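# Put the blue foam block, or else the cardboard box, in the tote

## Task

Check whether a blue foam block lies on this room's floor. If one does, place it in the tote near the door; if not, place the cardboard box in that tote. The placed item must sit fully inside the tote with nothing over its rim, and must stay there without the robot holding it. The robot must not tip over or be left leaning, or the task fails.

## Robot and tools

Robot: a Hello Robot Stretch 4, about 1.6 m tall. It has an omni-wheel base (rim within 0.23 m of the base origin), a lift on a mast, one arm that telescopes forward, a three-joint wrist and a two-finger gripper. Cameras: head_camera (top of mast, looking forward and down; turn the base to aim it), head_left_camera and head_right_camera (fisheyes beside it, tilted further down, showing the base and arm), and wrist_camera (behind the fingers, looking along them, fingertips near the bottom of its image). Loose objects may occasionally get nudged by something else.

Frames: the base frame has its origin on the floor under the base centre, x forward, y left, z up. hand_pose is reported in it and marks a point between the open fingertips; with all wrist joints at 0 its axes equal the base axes. The printed value may be slightly off. The odometry frame is the base frame where the scene began.

execute_actions(actions, cameras): actions is a list holding one action or none (empty just reports state and images). An action may contain base, joints or both, plus optional pace and contact_limits; or it contains only end_of_arm. Its motions start together and may finish at different times.
- base: exactly one key, each a relative move from where the base last reported itself. translate_m: straight drive in metres, forward positive, -2 to 2. strafe_m: sideways in metres, left positive, -2 to 2. rotate_rad: turn in place in radians, counter-clockwise (left) positive, -3.2 to 3.2.
- joints: absolute targets by name (not offsets). lift_m 0 to 1.2 (tolerance 0.004). arm_m extension 0 to 0.55 (0.004). wrist_yaw_rad -1.134 to 4.276 (0.02; 0 forward, positive left, 3.14 stowed; over 3.4 the arm may block). wrist_pitch_rad -1.117 to 4.259 (0.05; 0 level, 1.57 pointing down). wrist_roll_rad -1.117 to 4.259 (0.02; 0 fingers level; positive is clockwise seen from behind). gripper_m fingertip gap -0.038 to 0.141 (0.004; negative means fingers squeeze each other).
- pace: "slow", "default", "fast" or "max"; base up to 0.1/0.3/0.4/0.6 m/s and 1/2/3/4 rad/s, further capped when lift_m exceeds 0.2 (down to 0.3 m/s and 1 rad/s at 1.2).
- contact_limits: only arm_m, 0 (gentlest) to 0.75 (firmest), default 0.5.
- end_of_arm: "enable_torque" re-powers wrist or gripper motors that shut off; they then hold position.
cameras: list from head_camera, head_left_camera, head_right_camera, wrist_camera, all; null/omitted/["all"] gives all, [] none. No action runs over 15 s. Joint targets outside range are clamped and reported; unknown keys or other bad values reject the whole call. A joint or base omitted from an action may keep pushing toward its earlier target without showing it. If a result reports a stop, later execute_actions, wait and finished_scene calls in the same reply are skipped.

wait(seconds 0 to 10): nothing new is commanded; returns state and images. zoom_image(camera, region [x0,y0,x1,y1] pixels, top-left origin, at most 504x504): enlarges part of that camera's latest full image. finished_scene(scene): ends the scene irreversibly after the last command is held and reports success; the goal must already be stable. Replying without any tool call ends everything.

Result lines: base_status and joint_status tell how each motion ended: done (for the base, wheels turned the commanded amount even if slipping), off_target (resting away from target, maybe still pushing), contact_stop_at_<key> (blocked; that part goes slack, a slack lift may sink under load, slack wheels may roll), limit_stop_at_<name>, time_out, torque_fault. After these stops the old target is dropped. limit_stop_at_tilt means lean over 6 degrees: lift, arm and wheels go slack and ignore commands until it lessens. limit_stop_at_own_body means self-collision was prevented; moving away is allowed; likely when pitch is below -0.2 with roll below -0.4 or above 4. on_its_own lists uncommanded behaviour; its "held at" is a target, not a position. lidar_m: 12 distances in metres from the base origin, 30-degree sectors, 1st straight ahead, counter-clockwise (4th left, 7th behind, 10th right); "-" is nothing seen or closer than 0.25 m; sees roughly 0.15 m up to robot height, misses glass, thin legs, much behind. wrist_depth_mm: 7x7 grid of median depths, 100 to 2000 mm, "-" invalid; the robot body appears. base_odometry counts wheel turns (slip included), heading -3.142 to 3.142, left positive; if turned_by_wheels and turned_by_imu differ by over about 0.1 rad, the heading error is about their difference. base_tilt in degrees, forward and right positive, fixed bias up to about 1.5. motor_effort: percent of max, positive toward higher joint values, bracket is the last action's peak (noisy); wheel_0..2 positive turns the base right. A load in a level gripper shifts wrist_pitch_rad effort away from 0.

Gripping: command gripper_m below the object's width; going lower squeezes harder and pulls it toward the wrist by up to a third of the shortfall. Neither position nor done proves a grasp; at commanded values of 0 or more a firm grip shows as a clear gripper_m effort change. Fingertips pressed into a surface may jam; raise the lift. To unfold at the start, send lift_m 0.4 with wrist_yaw_rad 0.

Avoid: turning or driving with over 1 kg held and arm_m above 0.2, especially fast; steady pushing or pulling with a high gripper or high contact limit (tipping); wrist overload (over about 2 kg held level, or base/arm pressing the gripper into things) causing torque_fault; driving onto low objects; drops, slams and hard hits. Shorter robot motion time is preferred.

Each tool is called after "Call:" in YAML: its name, and indented under it one key for each argument.

## Session

Call:
execute_actions:
  actions: []

Scene clock: 0.00 s.
base_odometry: x=+0.000 y=+0.000 heading=+0.000 (m, m, rad; odometry frame)
turned_by_wheels: +0.000 (rad since the last result)
turned_by_imu: +0.000 (rad since the last result)
base_tilt: forward=+0.0 right=+0.0 (deg)
lidar_m: 0.75 0.76 0.92 1.27 1.31 1.04 0.95 0.94 1.19 1.46 1.31 0.84
base_status: not commanded
joint_positions: lift_m=+0.144 arm_m=+0.002 wrist_yaw_rad=+3.134 wrist_pitch_rad=+0.003 wrist_roll_rad=+0.008 gripper_m=+0.057
joint_status: not commanded
motor_effort: lift_m=+18 arm_m=-1 wrist_yaw_rad=-1 wrist_pitch_rad=-7 wrist_roll_rad=-1 gripper_m=-5 wheel_0=+0 wheel_1=+0 wheel_2=+0 (%)
hand_pose: x=-0.1154 y=+0.0895 z=+0.3217 quat_wxyz=(+0.004, -0.001, +0.004, +1.000) (m; base frame)
wrist_depth_mm: - 140 1078 1118 1182 1229 1255 / - 127 169 1138 1160 1229 1255 / - 121 163 1118 1138 1229 1255 / 112 139 218 1098 1160 1205 1281 / 216 1042 1078 1118 1160 1205 1281 / 976 1008 204 1098 198 1160 1229 / 842 820 866 143 866 842 891
pictures: head_camera, head_left_camera, head_right_camera, wrist_camera
Images, in order (width x height): head_camera 420x560, head_left_camera 420x672, head_right_camera 420x672, wrist_camera 616x392.

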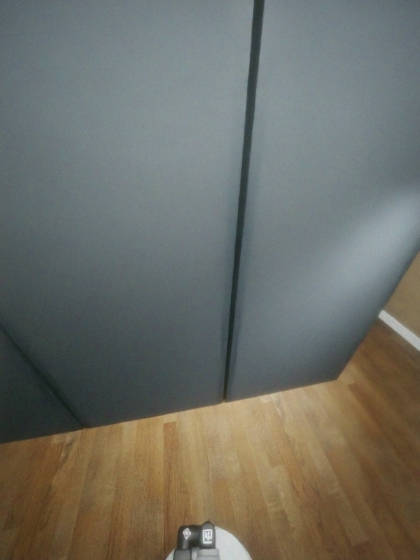

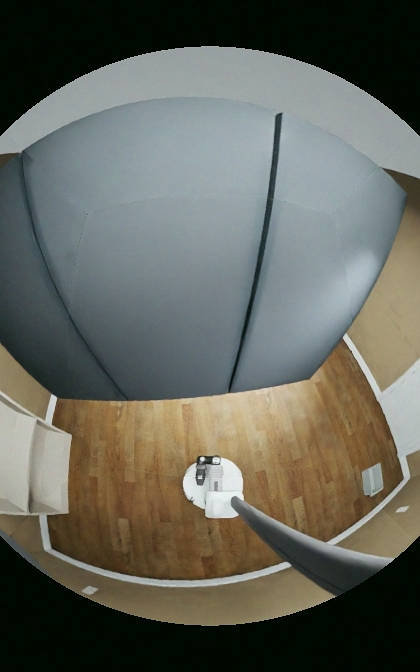

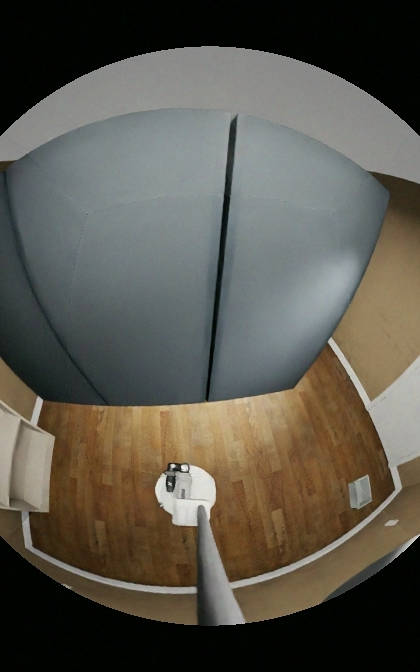

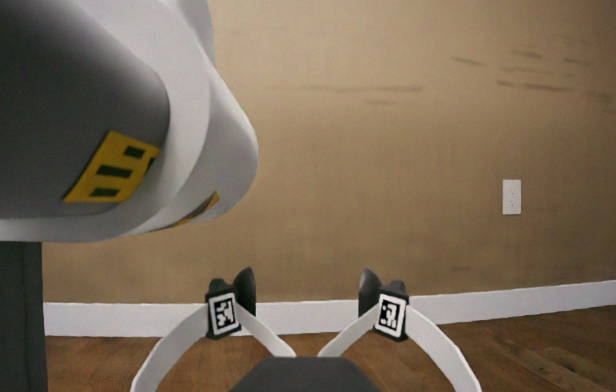

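Call:
execute_actions:
  actions:
    - {"base":{"rotate_rad":-1.2},"pace":"fast"}

Scene clock: 3.13 s.
base_odometry: x=+0.000 y=+0.000 heading=-1.200 (m, m, rad; odometry frame)
turned_by_wheels: -1.200 (rad since the last result)
turned_by_imu: -1.183 (rad since the last result)
base_tilt: forward=+0.1 right=+0.0 (deg)
lidar_m: 2.10 0.92 0.76 0.75 0.85 1.29 1.28 1.15 0.93 0.94 1.07 1.45
base_status: done
joint_positions: lift_m=+0.144 arm_m=+0.002 wrist_yaw_rad=+3.134 wrist_pitch_rad=+0.003 wrist_roll_rad=+0.008 gripper_m=+0.057
joint_status: not commanded
motor_effort: lift_m=+18(18) arm_m=+0(1) wrist_yaw_rad=-2(1) wrist_pitch_rad=-8(7) wrist_roll_rad=-1(1) gripper_m=-2(3) wheel_0=+0(6) wheel_1=+1(7) wheel_2=+0(5) (%)
hand_pose: x=-0.1154 y=+0.0895 z=+0.3217 quat_wxyz=(+0.004, -0.001, +0.004, +1.000) (m; base frame)
wrist_depth_mm: - 140 1708 1661 1537 1618 1336 / - 127 169 1756 1618 1576 1366 / - 121 163 1756 1661 1576 1397 / 112 139 218 1708 1618 1618 1430 / 216 1537 1863 1708 1618 1576 1397 / 1138 1308 204 1336 199 1308 1229 / 842 831 854 143 878 842 891
pictures: head_camera, head_left_camera, head_right_camera, wrist_camera
Images, in order (width x height): head_camera 420x560, head_left_camera 420x672, head_right_camera 420x672, wrist_camera 616x392.

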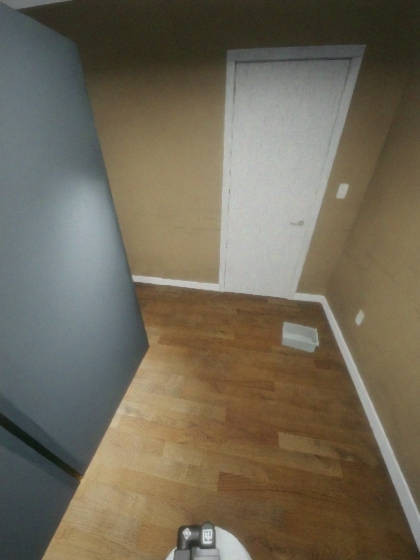

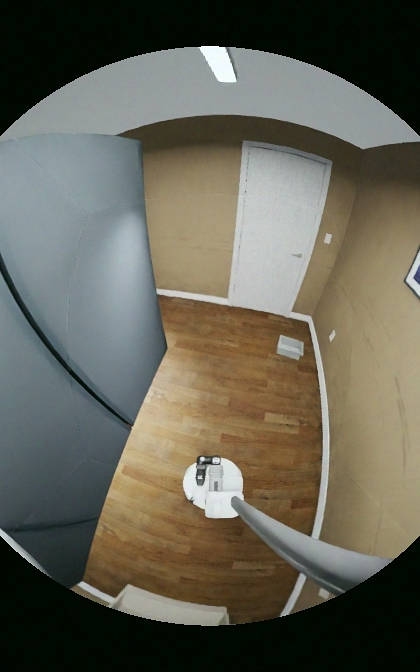

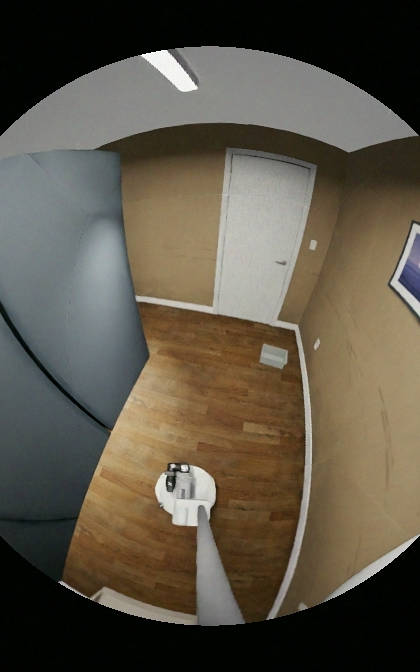

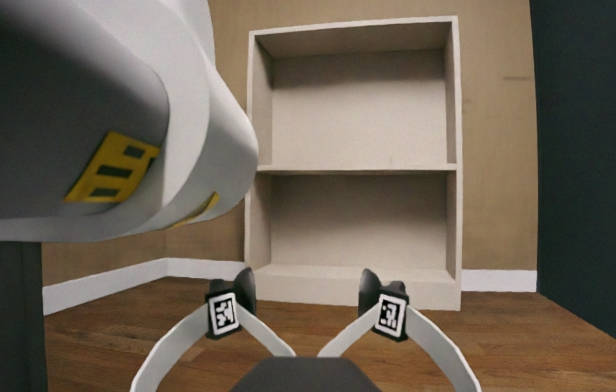

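Call:
execute_actions:
  actions:
    - {"base":{"translate_m":1.65},"pace":"max"}
  cameras: []

Call:
execute_actions:
  actions:
    - {"base":{"rotate_rad":1.4},"pace":"fast"}
  cameras: ["head_camera","head_left_camera"]

Scene clock: 9.70 s.
base_odometry: x=+0.598 y=-1.538 heading=-1.200 (m, m, rad; odometry frame)
turned_by_wheels: +0.000 (rad since the last result)
turned_by_imu: -0.006 (rad since the last result)
base_tilt: forward=+0.0 right=+0.0 (deg)
lidar_m: 0.51 0.58 0.96 1.00 0.62 0.78 2.90 1.53 0.77 0.77 0.58 0.47
base_status: done
joint_positions: lift_m=+0.144 arm_m=+0.002 wrist_yaw_rad=+3.134 wrist_pitch_rad=+0.003 wrist_roll_rad=+0.008 gripper_m=+0.057
joint_status: not commanded
motor_effort: lift_m=+18(18) arm_m=-1(1) wrist_yaw_rad=-1(1) wrist_pitch_rad=-7(6) wrist_roll_rad=+0(1) gripper_m=-4(3) wheel_0=+0(3) wheel_1=+0(7) wheel_2=+0(15) (%)
hand_pose: x=-0.1154 y=+0.0895 z=+0.3217 quat_wxyz=(+0.004, -0.001, +0.004, +1.000) (m; base frame)
wrist_depth_mm: - 140 - - - 1138 668 / - 127 169 - - 1138 654 / - 121 164 - - 1182 661 / 112 139 219 - - 1160 668 / 215 1921 - - - 1160 661 / 1229 1255 205 1397 199 1098 647 / 842 820 854 143 878 798 661
pictures: none
No camera images: the call's "cameras" was empty. Leave "cameras" out to get every camera's image.

Scene clock: 11.37 s.
base_odometry: x=+0.598 y=-1.538 heading=+0.200 (m, m, rad; odometry frame)
turned_by_wheels: +1.400 (rad since the last result)
turned_by_imu: +1.379 (rad since the last result)
base_tilt: forward=+0.1 right=+0.0 (deg)
lidar_m: 2.31 0.61 0.62 1.95 1.80 0.77 0.79 0.67 0.50 0.46 0.55 0.77
base_status: done
joint_positions: lift_m=+0.144 arm_m=+0.002 wrist_yaw_rad=+3.134 wrist_pitch_rad=+0.003 wrist_roll_rad=+0.008 gripper_m=+0.057
joint_status: not commanded
motor_effort: lift_m=+18(18) arm_m=+0(1) wrist_yaw_rad=-1(1) wrist_pitch_rad=-7(7) wrist_roll_rad=-1(1) gripper_m=-4(5) wheel_0=+0(8) wheel_1=+0(6) wheel_2=+0(9) (%)
hand_pose: x=-0.1154 y=+0.0895 z=+0.3217 quat_wxyz=(+0.004, -0.001, +0.004, +1.000) (m; base frame)
wrist_depth_mm: - 140 1464 1430 1464 1397 1430 / - 127 169 1464 1430 1430 1397 / - 121 164 1430 1397 1397 1397 / 112 139 219 1464 1430 1397 1397 / 216 1098 1464 1430 1397 1397 1397 / 809 1078 204 1160 198 1336 1281 / 798 820 866 143 866 854 891
pictures: head_camera, head_left_camera
Images, in order (width x height): head_camera 420x560, head_left_camera 420x672.

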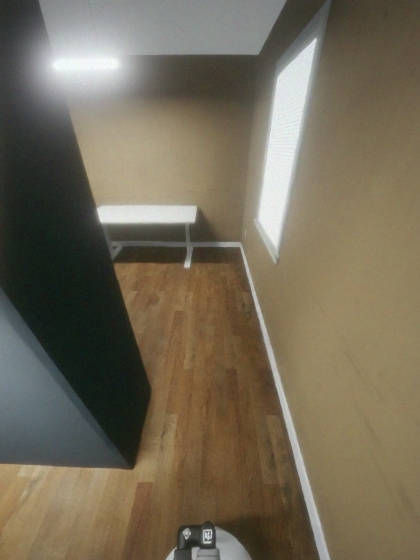

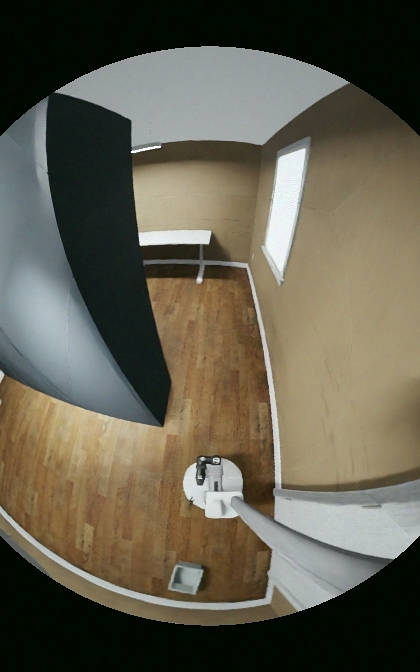

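Call:
execute_actions:
  actions:
    - {"base":{"translate_m":1.5},"pace":"max"}
  cameras: []

Call:
execute_actions:
  actions:
    - {"base":{"rotate_rad":1.5},"pace":"fast"}
  cameras: ["head_camera","head_left_camera"]

Scene clock: 17.93 s.
base_odometry: x=+2.068 y=-1.240 heading=+0.200 (m, m, rad; odometry frame)
turned_by_wheels: +0.000 (rad since the last result)
turned_by_imu: -0.006 (rad since the last result)
base_tilt: forward=+0.1 right=+0.0 (deg)
lidar_m: 1.15 1.19 1.69 2.14 0.84 0.71 1.92 0.81 0.58 0.51 0.53 0.77
base_status: done
joint_positions: lift_m=+0.144 arm_m=+0.002 wrist_yaw_rad=+3.134 wrist_pitch_rad=+0.003 wrist_roll_rad=+0.008 gripper_m=+0.057
joint_status: not commanded
motor_effort: lift_m=+18(18) arm_m=-1(1) wrist_yaw_rad=-1(2) wrist_pitch_rad=-8(7) wrist_roll_rad=-1(0) gripper_m=-3(4) wheel_0=+0(12) wheel_1=+0(10) wheel_2=+0(15) (%)
hand_pose: x=-0.1154 y=+0.0895 z=+0.3217 quat_wxyz=(+0.004, -0.001, +0.004, +1.000) (m; base frame)
wrist_depth_mm: - 140 - - - 1118 1182 / - 127 169 - - 842 1160 / - 121 164 - - 778 820 / 112 139 218 - - 866 1160 / 215 1255 - - - 842 1182 / 917 1182 205 1366 199 842 1025 / 842 820 866 143 866 715 707
pictures: none
No camera images: the call's "cameras" was empty. Leave "cameras" out to get every camera's image.

Scene clock: 19.63 s.
base_odometry: x=+2.068 y=-1.240 heading=+1.700 (m, m, rad; odometry frame)
turned_by_wheels: +1.500 (rad since the last result)
turned_by_imu: +1.478 (rad since the last result)
base_tilt: forward=+0.1 right=+0.0 (deg)
lidar_m: 2.36 0.90 0.70 2.25 0.83 0.56 0.52 0.55 0.73 1.15 1.17 1.60
base_status: done
joint_positions: lift_m=+0.144 arm_m=+0.002 wrist_yaw_rad=+3.134 wrist_pitch_rad=+0.003 wrist_roll_rad=+0.008 gripper_m=+0.057
joint_status: not commanded
motor_effort: lift_m=+18(18) arm_m=-1(1) wrist_yaw_rad=-2(1) wrist_pitch_rad=-8(8) wrist_roll_rad=+0(1) gripper_m=-3(3) wheel_0=+1(9) wheel_1=+2(8) wheel_2=+0(11) (%)
hand_pose: x=-0.1154 y=+0.0895 z=+0.3217 quat_wxyz=(+0.004, -0.001, +0.004, +1.000) (m; base frame)
wrist_depth_mm: - 140 691 707 707 715 723 / - 127 169 699 707 715 723 / - 121 164 699 707 715 715 / 112 139 219 699 707 707 715 / 216 683 683 699 707 707 715 / 676 676 205 691 198 707 715 / 661 668 676 143 683 691 699
pictures: head_camera, head_left_camera
Images, in order (width x height): head_camera 420x560, head_left_camera 420x672.

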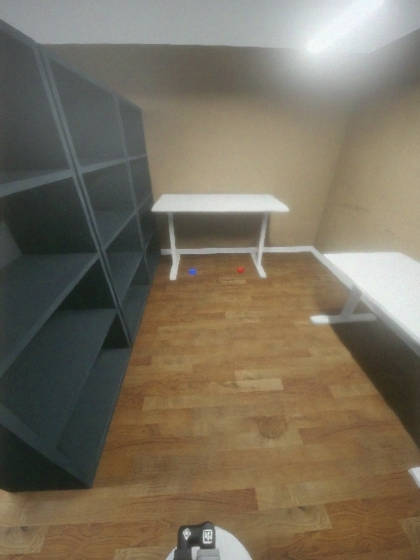

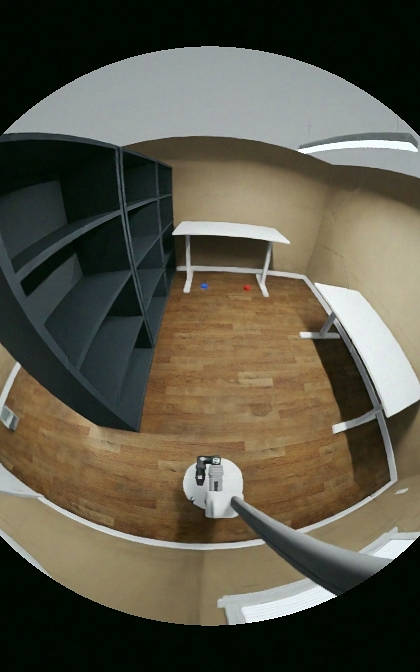

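Call:
execute_actions:
  actions:
    - {"base":{"translate_m":1.7},"joints":{"lift_m":0.4,"wrist_yaw_rad":0,"wrist_pitch_rad":0.8,"gripper_m":0.14},"pace":"max"}

Scene clock: 26.57 s.
base_odometry: x=+1.849 y=+0.446 heading=+1.700 (m, m, rad; odometry frame)
turned_by_wheels: +0.000 (rad since the last result)
turned_by_imu: -0.007 (rad since the last result)
base_tilt: forward=+0.0 right=+0.0 (deg)
lidar_m: 0.65 0.69 0.69 0.63 0.70 0.91 2.26 1.63 1.15 1.04 0.98 0.68
base_status: done
joint_positions: lift_m=+0.400 arm_m=+0.002 wrist_yaw_rad=+0.000 wrist_pitch_rad=+0.802 wrist_roll_rad=+0.008 gripper_m=+0.140
joint_status: all done
motor_effort: lift_m=+21(27) arm_m=-1(0) wrist_yaw_rad=-2(9) wrist_pitch_rad=-5(7) wrist_roll_rad=-1(1) gripper_m=+2(3) wheel_0=+0(5) wheel_1=+0(6) wheel_2=-1(13) (%)
hand_pose: x=+0.3731 y=-0.0874 z=+0.3707 quat_wxyz=(+0.921, +0.004, +0.390, -0.002) (m; base frame)
wrist_depth_mm: 768 1205 1205 1229 1205 1229 1255 / 1078 1118 1160 1160 1160 1138 1160 / 946 917 946 946 946 946 931 / 778 809 809 798 809 820 809 / 707 707 699 715 715 707 707 / 615 213 615 621 609 591 621 / 559 549 559 143 559 554 569
pictures: head_camera, head_left_camera, head_right_camera, wrist_camera
Images, in order (width x height): head_camera 420x560, head_left_camera 420x672, head_right_camera 420x672, wrist_camera 616x392.

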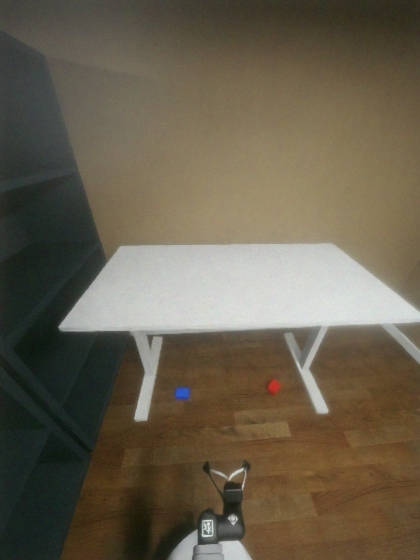

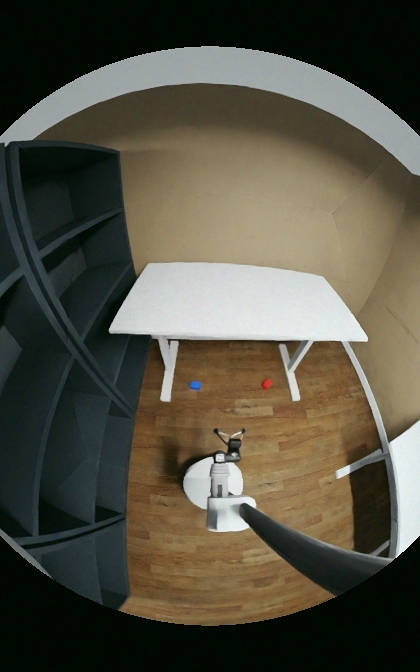

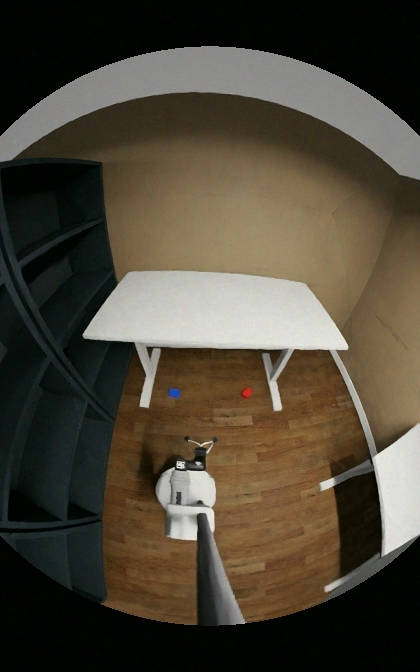

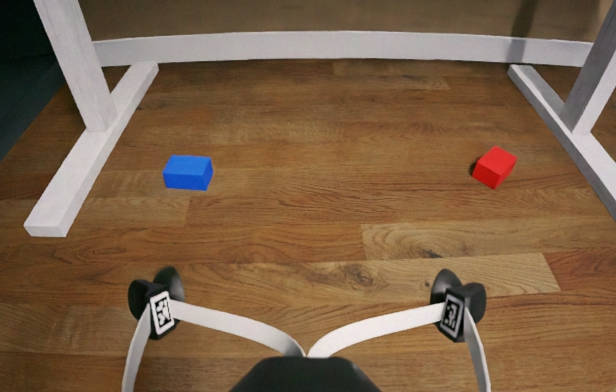

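Call:
execute_actions:
  actions:
    - {"base":{"strafe_m":0.265},"joints":{"lift_m":0.15,"arm_m":0.35},"pace":"fast"}
  cameras: ["wrist_camera","head_camera"]

Scene clock: 31.77 s.
base_odometry: x=+1.586 y=+0.412 heading=+1.700 (m, m, rad; odometry frame)
turned_by_wheels: +0.000 (rad since the last result)
turned_by_imu: -0.001 (rad since the last result)
base_tilt: forward=+0.0 right=+0.0 (deg)
lidar_m: 0.65 0.56 0.42 0.38 0.41 0.57 2.28 2.06 1.42 1.32 0.93 0.69
base_status: done
joint_positions: lift_m=+0.150 arm_m=+0.349 wrist_yaw_rad=+0.000 wrist_pitch_rad=+0.802 wrist_roll_rad=+0.008 gripper_m=+0.140
joint_status: all done
motor_effort: lift_m=+13(18) arm_m=+4(8) wrist_yaw_rad=-2(1) wrist_pitch_rad=-6(6) wrist_roll_rad=-2(2) gripper_m=+1(2) wheel_0=+0(15) wheel_1=-1(10) wheel_2=+0(0) (%)
hand_pose: x=+0.7209 y=-0.0874 z=+0.1213 quat_wxyz=(+0.921, +0.004, +0.390, -0.001) (m; base frame)
wrist_depth_mm: 410 661 778 798 809 820 831 / 627 496 640 640 647 654 661 / 535 492 525 530 530 535 539 / 402 436 452 389 455 455 455 / 353 394 394 384 394 394 394 / 322 213 343 351 343 330 347 / 307 310 312 144 312 310 315
pictures: head_camera, wrist_camera
Images, in order (width x height): head_camera 420x560, wrist_camera 616x392.

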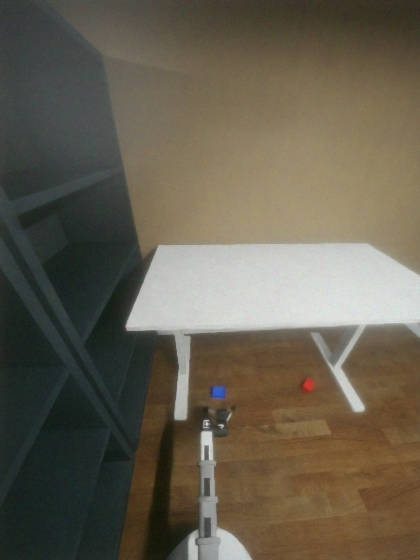

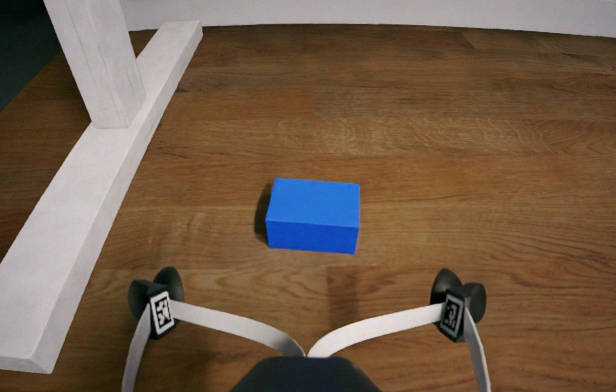

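Call:
execute_actions:
  actions:
    - {"joints":{"lift_m":0.065,"arm_m":0.5}}
  cameras: ["wrist_camera"]

Scene clock: 35.93 s.
base_odometry: x=+1.586 y=+0.412 heading=+1.700 (m, m, rad; odometry frame)
turned_by_wheels: +0.000 (rad since the last result)
turned_by_imu: +0.000 (rad since the last result)
base_tilt: forward=+0.1 right=+0.0 (deg)
lidar_m: 0.64 0.58 0.41 0.38 0.40 0.56 2.28 2.04 1.43 1.34 0.95 0.69
base_status: not commanded
joint_positions: lift_m=+0.065 arm_m=+0.499 wrist_yaw_rad=+0.000 wrist_pitch_rad=+0.802 wrist_roll_rad=+0.008 gripper_m=+0.140
joint_status: all done
motor_effort: lift_m=+13(13) arm_m=+4(7) wrist_yaw_rad=-2(2) wrist_pitch_rad=-5(6) wrist_roll_rad=-2(1) gripper_m=+1(1) wheel_0=+0(0) wheel_1=-1(1) wheel_2=+1(0) (%)
hand_pose: x=+0.8708 y=-0.0874 z=+0.0363 quat_wxyz=(+0.921, +0.004, +0.390, -0.002) (m; base frame)
wrist_depth_mm: 559 530 591 585 591 597 603 / 334 449 473 469 473 480 488 / 334 389 387 389 389 394 397 / 312 332 332 334 332 334 334 / 282 287 289 236 290 291 290 / 253 213 215 209 212 243 255 / 229 227 229 143 224 229 -
pictures: wrist_camera
Images, in order (width x height): wrist_camera 616x392.

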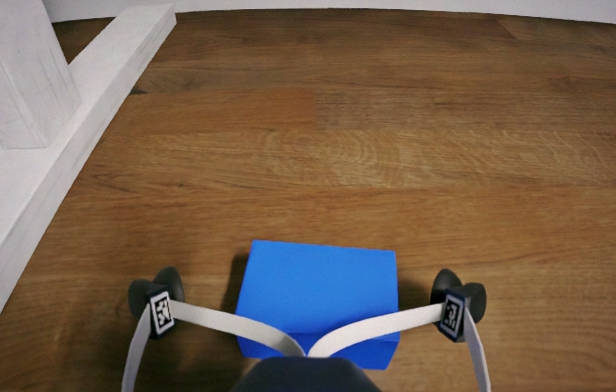

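Call:
execute_actions:
  actions:
    - {"joints":{"lift_m":0.055,"arm_m":0.49,"gripper_m":0.05}}
  cameras: []

Call:
execute_actions:
  actions:
    - {"joints":{"lift_m":0.2,"arm_m":0.0},"base":{"translate_m":-1.75},"pace":"max"}
  cameras: ["wrist_camera","head_left_camera"]

Scene clock: 40.93 s.
base_odometry: x=+1.586 y=+0.412 heading=+1.700 (m, m, rad; odometry frame)
turned_by_wheels: +0.000 (rad since the last result)
turned_by_imu: +0.000 (rad since the last result)
base_tilt: forward=+0.1 right=+0.0 (deg)
lidar_m: 0.65 0.60 0.41 0.37 0.40 0.56 2.28 2.03 1.42 1.35 0.94 0.67
base_status: not commanded
joint_positions: lift_m=+0.055 arm_m=+0.491 wrist_yaw_rad=+0.000 wrist_pitch_rad=+0.802 wrist_roll_rad=+0.008 gripper_m=+0.051
joint_status: all done
motor_effort: lift_m=+13(13) arm_m=-4(6) wrist_yaw_rad=-1(2) wrist_pitch_rad=-6(5) wrist_roll_rad=+0(1) gripper_m=-23(21) wheel_0=+0(0) wheel_1=+0(1) wheel_2=+0(1) (%)
hand_pose: x=+0.8623 y=-0.0874 z=+0.0263 quat_wxyz=(+0.921, +0.004, +0.390, -0.002) (m; base frame)
wrist_depth_mm: 389 504 564 559 564 569 580 / 336 427 449 452 452 459 469 / 319 375 370 373 373 375 379 / 298 319 319 319 317 319 320 / 274 276 271 212 264 277 277 / 241 243 192 193 190 245 243 / 220 213 215 207 216 217 -
pictures: none
No camera images: the call's "cameras" was empty. Leave "cameras" out to get every camera's image.

Scene clock: 45.40 s.
base_odometry: x=+1.811 y=-1.324 heading=+1.700 (m, m, rad; odometry frame)
turned_by_wheels: +0.000 (rad since the last result)
turned_by_imu: +0.006 (rad since the last result)
base_tilt: forward=+0.0 right=+0.0 (deg)
lidar_m: 1.56 0.54 0.58 2.01 0.76 0.56 0.49 0.53 0.72 1.45 1.46 1.95
base_status: done
joint_positions: lift_m=+0.200 arm_m=+0.002 wrist_yaw_rad=+0.000 wrist_pitch_rad=+0.802 wrist_roll_rad=+0.008 gripper_m=+0.051
joint_status: all done
joint sent to its limit — the command would take arm_m past its lower limit, so that joint was sent only as far as its limit.
motor_effort: lift_m=+21(24) arm_m=-4(2) wrist_yaw_rad=-1(3) wrist_pitch_rad=-7(9) wrist_roll_rad=-1(2) gripper_m=-23(22) wheel_0=+0(3) wheel_1=+1(2) wheel_2=+1(14) (%)
hand_pose: x=+0.3735 y=-0.0874 z=+0.1705 quat_wxyz=(+0.921, +0.004, +0.390, -0.002) (m; base frame)
wrist_depth_mm: 750 904 931 931 946 946 960 / 676 750 750 741 750 759 778 / 603 621 615 621 615 621 621 / 525 525 521 525 535 525 525 / 455 452 449 213 436 455 455 / 399 399 192 193 190 404 404 / 362 351 353 207 355 359 364
pictures: head_left_camera, wrist_camera
Images, in order (width x height): head_left_camera 420x672, wrist_camera 616x392.

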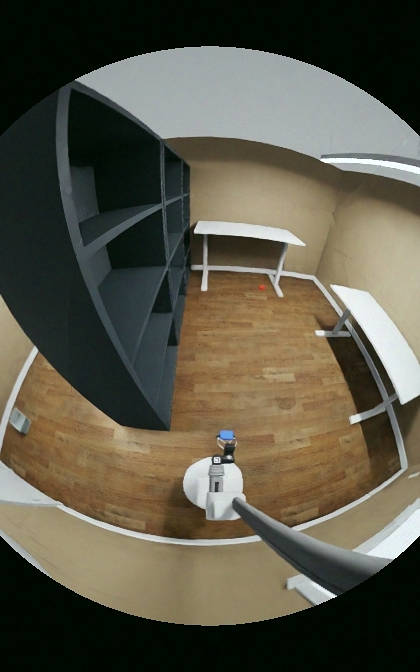

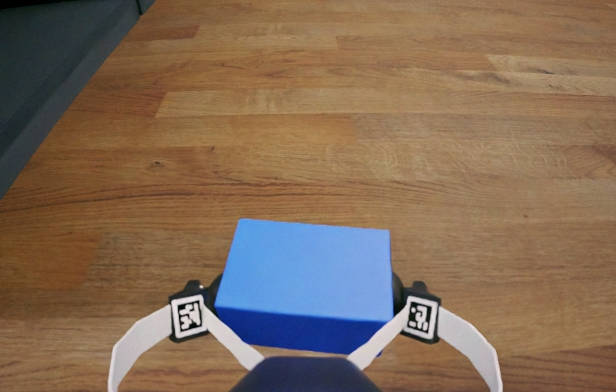

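Call:
execute_actions:
  actions:
    - {"base":{"rotate_rad":1.64},"pace":"fast"}
  cameras: ["head_camera"]

Call:
execute_actions:
  actions:
    - {"joints":{"lift_m":0.4},"base":{"translate_m":1.3},"pace":"max"}
  cameras: ["wrist_camera","head_camera"]

Scene clock: 49.67 s.
base_odometry: x=+1.811 y=-1.324 heading=-2.943 (m, m, rad; odometry frame)
turned_by_wheels: +1.640 (rad since the last result)
turned_by_imu: +1.616 (rad since the last result)
base_tilt: forward=+0.1 right=+0.0 (deg)
lidar_m: 1.70 0.70 0.52 0.51 0.54 0.76 1.43 1.52 2.10 1.16 0.55 0.62
base_status: done
joint_positions: lift_m=+0.200 arm_m=+0.002 wrist_yaw_rad=+0.000 wrist_pitch_rad=+0.802 wrist_roll_rad=+0.008 gripper_m=+0.051
joint_status: not commanded
motor_effort: lift_m=+21(21) arm_m=-4(4) wrist_yaw_rad=-2(3) wrist_pitch_rad=-7(7) wrist_roll_rad=-1(1) gripper_m=-24(23) wheel_0=-1(3) wheel_1=+1(6) wheel_2=+1(7) (%)
hand_pose: x=+0.3736 y=-0.0874 z=+0.1705 quat_wxyz=(+0.921, +0.004, +0.390, -0.002) (m; base frame)
wrist_depth_mm: 798 917 917 931 931 946 960 / 750 759 750 759 750 759 549 / 621 621 615 615 621 621 544 / 521 525 525 525 525 530 512 / 455 459 445 212 436 459 459 / 399 402 193 192 189 404 402 / 364 353 355 206 353 359 366
pictures: head_camera
Images, in order (width x height): head_camera 420x560.

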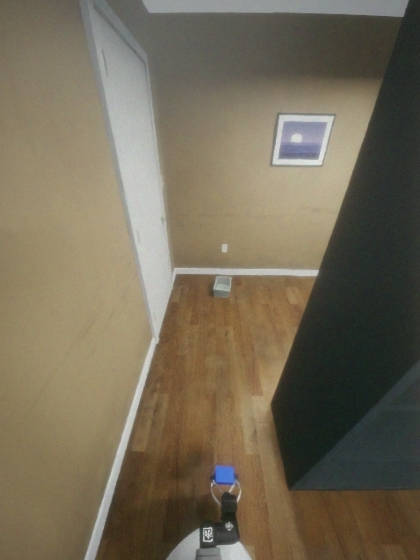

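Scene clock: 53.40 s.
base_odometry: x=+0.537 y=-1.580 heading=-2.943 (m, m, rad; odometry frame)
turned_by_wheels: +0.000 (rad since the last result)
turned_by_imu: -0.006 (rad since the last result)
base_tilt: forward=+0.0 right=+0.0 (deg)
lidar_m: 0.70 0.62 0.44 0.44 0.46 0.70 2.37 0.69 0.72 2.30 1.62 0.70
base_status: done
joint_positions: lift_m=+0.400 arm_m=+0.002 wrist_yaw_rad=+0.000 wrist_pitch_rad=+0.802 wrist_roll_rad=+0.008 gripper_m=+0.051
joint_status: all done
motor_effort: lift_m=+21(25) arm_m=-3(4) wrist_yaw_rad=-2(0) wrist_pitch_rad=-6(7) wrist_roll_rad=-1(1) gripper_m=-19(22) wheel_0=-2(8) wheel_1=-1(7) wheel_2=-1(12) (%)
hand_pose: x=+0.3735 y=-0.0874 z=+0.3706 quat_wxyz=(+0.921, +0.004, +0.390, -0.002) (m; base frame)
wrist_depth_mm: 732 960 976 991 976 946 931 / 699 1042 1042 1078 1042 1042 1025 / 723 917 946 904 878 960 960 / 723 809 809 788 768 820 820 / 683 707 683 213 676 707 707 / 615 621 192 192 189 621 621 / 559 539 544 207 544 549 559
pictures: head_camera, wrist_camera
Images, in order (width x height): head_camera 420x560, wrist_camera 616x392.

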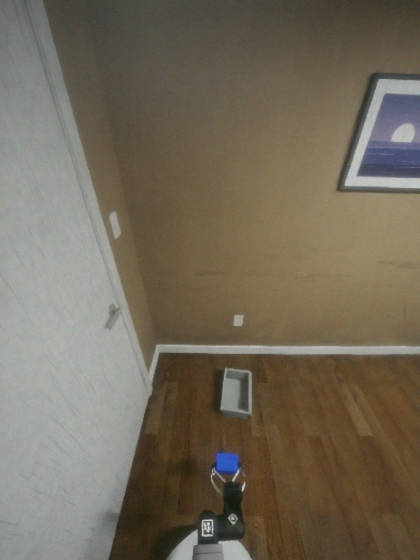

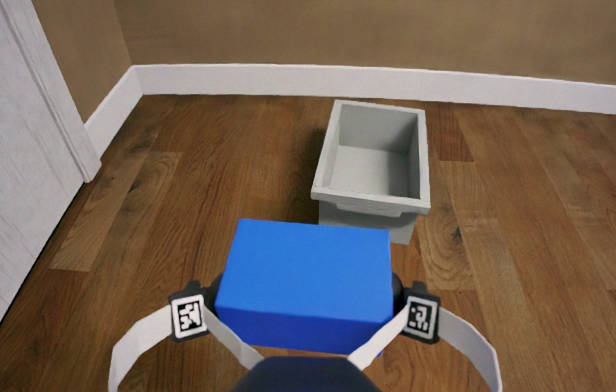

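Call:
execute_actions:
  actions:
    - {"joints":{"wrist_pitch_rad":1.57,"wrist_roll_rad":1.57,"arm_m":0.3},"base":{"strafe_m":-0.125},"pace":"fast"}
  cameras: []

Call:
execute_actions:
  actions:
    - {"joints":{"arm_m":0.45},"base":{"translate_m":0.2},"pace":"fast"}
  cameras: ["wrist_camera","head_camera"]

Scene clock: 58.20 s.
base_odometry: x=+0.512 y=-1.458 heading=-2.943 (m, m, rad; odometry frame)
turned_by_wheels: +0.000 (rad since the last result)
turned_by_imu: +0.000 (rad since the last result)
base_tilt: forward=+0.1 right=+0.0 (deg)
lidar_m: 0.71 0.79 0.59 0.53 0.61 0.89 2.90 0.60 0.73 2.34 1.68 1.24
base_status: done
joint_positions: lift_m=+0.400 arm_m=+0.299 wrist_yaw_rad=+0.000 wrist_pitch_rad=+1.570 wrist_roll_rad=+1.570 gripper_m=+0.051
joint_status: all done
motor_effort: lift_m=+21(21) arm_m=+4(3) wrist_yaw_rad=-2(1) wrist_pitch_rad=+0(5) wrist_roll_rad=+0(4) gripper_m=-23(23) wheel_0=-1(10) wheel_1=+0(9) wheel_2=+0(4) (%)
hand_pose: x=+0.4705 y=-0.0874 z=+0.2895 quat_wxyz=(+0.501, +0.500, +0.500, -0.499) (m; base frame)
wrist_depth_mm: 517 521 521 521 521 521 521 / 517 517 517 521 521 521 517 / 517 517 517 517 517 517 521 / 512 512 517 512 517 517 517 / 512 504 517 212 517 517 427 / 436 459 192 192 190 512 382 / 512 517 512 207 512 469 373
pictures: none
No camera images: the call's "cameras" was empty. Leave "cameras" out to get every camera's image.

Scene clock: 59.97 s.
base_odometry: x=+0.316 y=-1.497 heading=-2.943 (m, m, rad; odometry frame)
turned_by_wheels: +0.000 (rad since the last result)
turned_by_imu: -0.001 (rad since the last result)
base_tilt: forward=+0.1 right=+0.0 (deg)
lidar_m: 0.51 0.69 0.58 0.54 0.58 0.88 2.82 0.79 1.01 2.82 1.37 0.49
base_status: done
joint_positions: lift_m=+0.400 arm_m=+0.449 wrist_yaw_rad=+0.000 wrist_pitch_rad=+1.570 wrist_roll_rad=+1.570 gripper_m=+0.051
joint_status: all done
motor_effort: lift_m=+21(21) arm_m=+3(6) wrist_yaw_rad=-2(3) wrist_pitch_rad=+0(1) wrist_roll_rad=+0(0) gripper_m=-24(22) wheel_0=-2(4) wheel_1=+0(7) wheel_2=+1(11) (%)
hand_pose: x=+0.6206 y=-0.0874 z=+0.2895 quat_wxyz=(+0.501, +0.500, +0.500, -0.499) (m; base frame)
wrist_depth_mm: 517 521 517 521 521 517 521 / 517 517 521 521 517 521 517 / 521 512 512 517 521 521 521 / 517 512 512 508 452 517 521 / 517 508 504 212 397 517 517 / 512 517 193 192 189 512 512 / 512 512 512 207 512 512 512
pictures: head_camera, wrist_camera
Images, in order (width x height): head_camera 420x560, wrist_camera 616x392.

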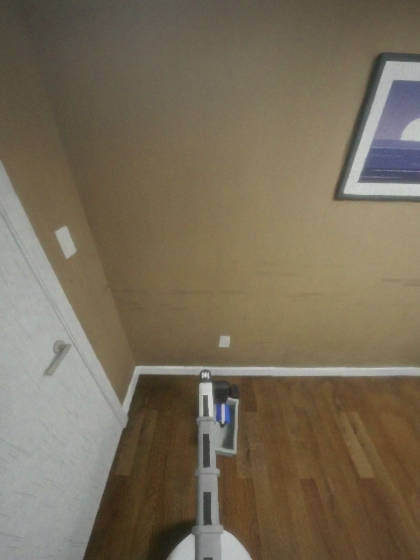

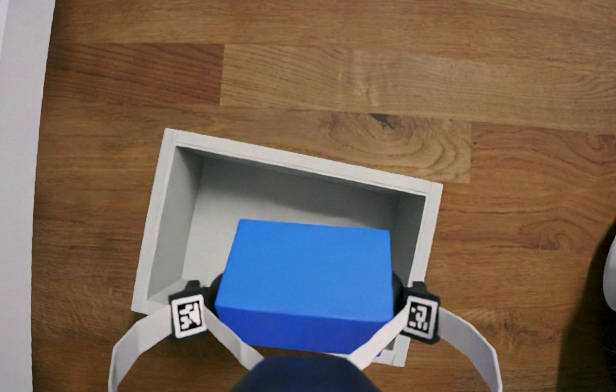

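Call:
execute_actions:
  actions:
    - {"joints":{"arm_m":0.47,"wrist_roll_rad":1.77,"lift_m":0.32},"pace":"fast"}
  cameras: ["wrist_camera"]

Call:
execute_actions:
  actions:
    - {"joints":{"lift_m":0.19}}
  cameras: ["wrist_camera"]

Scene clock: 64.43 s.
base_odometry: x=+0.316 y=-1.497 heading=-2.943 (m, m, rad; odometry frame)
turned_by_wheels: +0.000 (rad since the last result)
turned_by_imu: +0.000 (rad since the last result)
base_tilt: forward=+0.1 right=+0.0 (deg)
lidar_m: 0.50 0.71 0.58 0.54 0.58 0.88 2.84 0.79 1.04 2.82 1.37 0.50
base_status: not commanded
joint_positions: lift_m=+0.320 arm_m=+0.469 wrist_yaw_rad=+0.000 wrist_pitch_rad=+1.570 wrist_roll_rad=+1.770 gripper_m=+0.051
joint_status: all done
motor_effort: lift_m=+14(18) arm_m=+3(5) wrist_yaw_rad=-2(2) wrist_pitch_rad=+0(1) wrist_roll_rad=+1(3) gripper_m=-24(22) wheel_0=-2(2) wheel_1=+0(0) wheel_2=+1(1) (%)
hand_pose: x=+0.6405 y=-0.0874 z=+0.2100 quat_wxyz=(+0.448, +0.547, +0.448, -0.547) (m; base frame)
wrist_depth_mm: 439 436 439 439 439 439 436 / 436 436 439 439 442 439 439 / 436 436 439 436 436 439 439 / 436 382 433 430 433 436 439 / 433 379 421 213 384 436 436 / 433 343 192 193 190 433 436 / 433 314 314 206 314 325 433
pictures: wrist_camera
Images, in order (width x height): wrist_camera 616x392.

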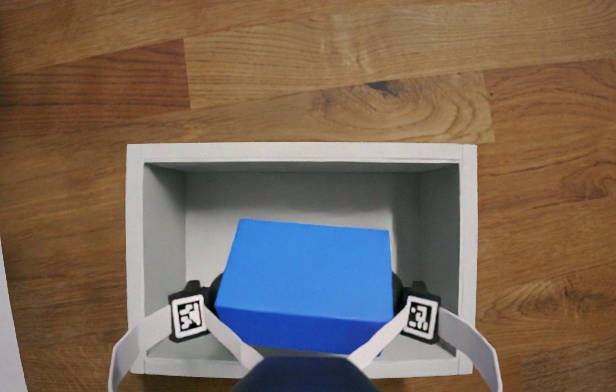

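Scene clock: 66.03 s.
base_odometry: x=+0.316 y=-1.497 heading=-2.943 (m, m, rad; odometry frame)
turned_by_wheels: +0.000 (rad since the last result)
turned_by_imu: +0.000 (rad since the last result)
base_tilt: forward=+0.0 right=+0.0 (deg)
lidar_m: 0.51 0.73 0.57 0.54 0.57 0.86 2.82 0.79 1.04 2.82 1.34 0.49
base_status: not commanded
joint_positions: lift_m=+0.190 arm_m=+0.469 wrist_yaw_rad=+0.000 wrist_pitch_rad=+1.570 wrist_roll_rad=+1.770 gripper_m=+0.051
joint_status: all done
motor_effort: lift_m=+13(15) arm_m=+4(3) wrist_yaw_rad=-2(1) wrist_pitch_rad=+0(0) wrist_roll_rad=+0(1) gripper_m=-25(22) wheel_0=-2(2) wheel_1=+0(0) wheel_2=+1(2) (%)
hand_pose: x=+0.6405 y=-0.0874 z=+0.0801 quat_wxyz=(+0.448, +0.547, +0.448, -0.547) (m; base frame)
wrist_depth_mm: 307 306 307 306 307 307 307 / 306 306 306 307 307 307 307 / 185 198 203 205 203 197 191 / 197 294 304 301 303 271 200 / 197 293 301 213 301 270 198 / 196 251 192 192 190 248 196 / 198 246 285 207 287 227 -
pictures: wrist_camera
Images, in order (width x height): wrist_camera 616x392.

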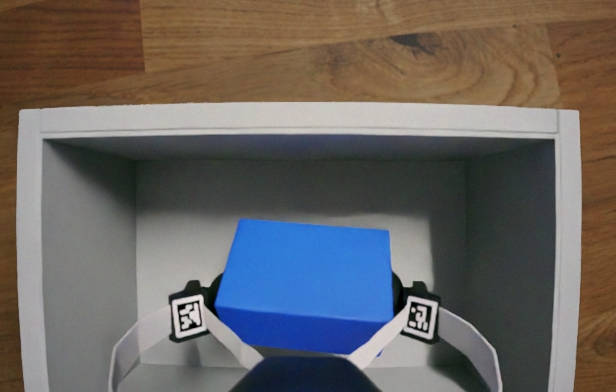

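Call:
execute_actions:
  actions:
    - {"joints":{"lift_m":0.16}}
  cameras: []

Call:
execute_actions:
  actions:
    - {"joints":{"gripper_m":0.11}}
  cameras: []

Call:
execute_actions:
  actions:
    - {"joints":{"lift_m":0.35},"pace":"fast"}
  cameras: ["wrist_camera"]

Scene clock: 71.30 s.
base_odometry: x=+0.316 y=-1.497 heading=-2.943 (m, m, rad; odometry frame)
turned_by_wheels: +0.000 (rad since the last result)
turned_by_imu: +0.000 (rad since the last result)
base_tilt: forward=+0.0 right=+0.0 (deg)
lidar_m: 0.51 0.68 0.55 0.54 0.56 0.87 2.82 0.78 1.05 2.83 1.36 0.47
base_status: not commanded
joint_positions: lift_m=+0.160 arm_m=+0.469 wrist_yaw_rad=+0.000 wrist_pitch_rad=+1.570 wrist_roll_rad=+1.770 gripper_m=+0.051
joint_status: all done
motor_effort: lift_m=+14(12) arm_m=+4(4) wrist_yaw_rad=-2(2) wrist_pitch_rad=+0(0) wrist_roll_rad=+1(0) gripper_m=-24(22) wheel_0=-2(2) wheel_1=+0(0) wheel_2=+1(1) (%)
hand_pose: x=+0.6405 y=-0.0874 z=+0.0501 quat_wxyz=(+0.448, +0.547, +0.448, -0.547) (m; base frame)
wrist_depth_mm: 277 277 276 277 277 277 278 / 276 274 276 156 277 277 277 / 176 199 204 204 203 197 191 / 198 272 272 272 272 271 200 / 197 271 272 213 272 268 199 / 196 252 192 193 190 248 196 / 198 246 270 207 271 226 -
pictures: none
No camera images: the call's "cameras" was empty. Leave "cameras" out to get every camera's image.

Scene clock: 72.77 s.
base_odometry: x=+0.316 y=-1.497 heading=-2.943 (m, m, rad; odometry frame)
turned_by_wheels: +0.000 (rad since the last result)
turned_by_imu: +0.000 (rad since the last result)
base_tilt: forward=+0.1 right=+0.0 (deg)
lidar_m: 0.49 0.70 0.56 0.55 0.58 0.88 2.81 0.79 1.03 2.83 1.35 0.49
base_status: not commanded
joint_positions: lift_m=+0.160 arm_m=+0.469 wrist_yaw_rad=+0.000 wrist_pitch_rad=+1.570 wrist_roll_rad=+1.770 gripper_m=+0.110
joint_status: all done
motor_effort: lift_m=+13(13) arm_m=+4(4) wrist_yaw_rad=-2(2) wrist_pitch_rad=-1(0) wrist_roll_rad=-1(0) gripper_m=-1(28) wheel_0=-2(2) wheel_1=+0(1) wheel_2=+1(1) (%)
hand_pose: x=+0.6405 y=-0.0874 z=+0.0501 quat_wxyz=(+0.448, +0.547, +0.448, -0.547) (m; base frame)
wrist_depth_mm: 276 277 277 277 277 277 277 / 276 276 276 156 278 277 277 / 177 198 203 205 202 196 191 / 198 271 271 272 273 270 200 / 197 271 272 272 272 268 199 / 196 267 216 226 216 247 196 / 198 248 271 144 271 243 -
pictures: none
No camera images: the call's "cameras" was empty. Leave "cameras" out to get every camera's image.

Scene clock: 74.30 s.
base_odometry: x=+0.316 y=-1.497 heading=-2.943 (m, m, rad; odometry frame)
turned_by_wheels: +0.000 (rad since the last result)
turned_by_imu: +0.000 (rad since the last result)
base_tilt: forward=+0.0 right=+0.0 (deg)
lidar_m: 0.50 0.71 0.56 0.54 0.57 0.89 2.81 0.79 1.02 2.82 1.39 0.49
base_status: not commanded
joint_positions: lift_m=+0.350 arm_m=+0.469 wrist_yaw_rad=+0.000 wrist_pitch_rad=+1.570 wrist_roll_rad=+1.770 gripper_m=+0.110
joint_status: all done
motor_effort: lift_m=+22(24) arm_m=+4(3) wrist_yaw_rad=-1(1) wrist_pitch_rad=+0(0) wrist_roll_rad=+1(0) gripper_m=+0(0) wheel_0=-2(2) wheel_1=+0(0) wheel_2=+2(1) (%)
hand_pose: x=+0.6405 y=-0.0874 z=+0.2394 quat_wxyz=(+0.448, +0.547, +0.448, -0.547) (m; base frame)
wrist_depth_mm: 469 469 466 469 469 466 469 / 466 469 469 469 469 466 466 / 469 466 466 469 466 469 469 / 466 466 459 462 462 466 469 / 466 466 462 415 462 466 469 / 462 462 216 418 216 462 466 / 462 462 357 144 357 462 462
pictures: wrist_camera
Images, in order (width x height): wrist_camera 616x392.

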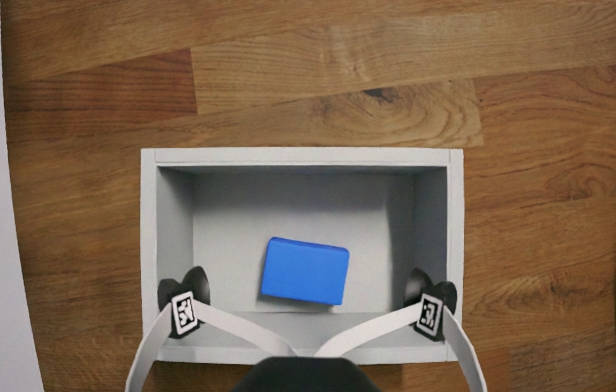

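Call:
finished_scene:
  scene: 1

The scene is finished: the task was done.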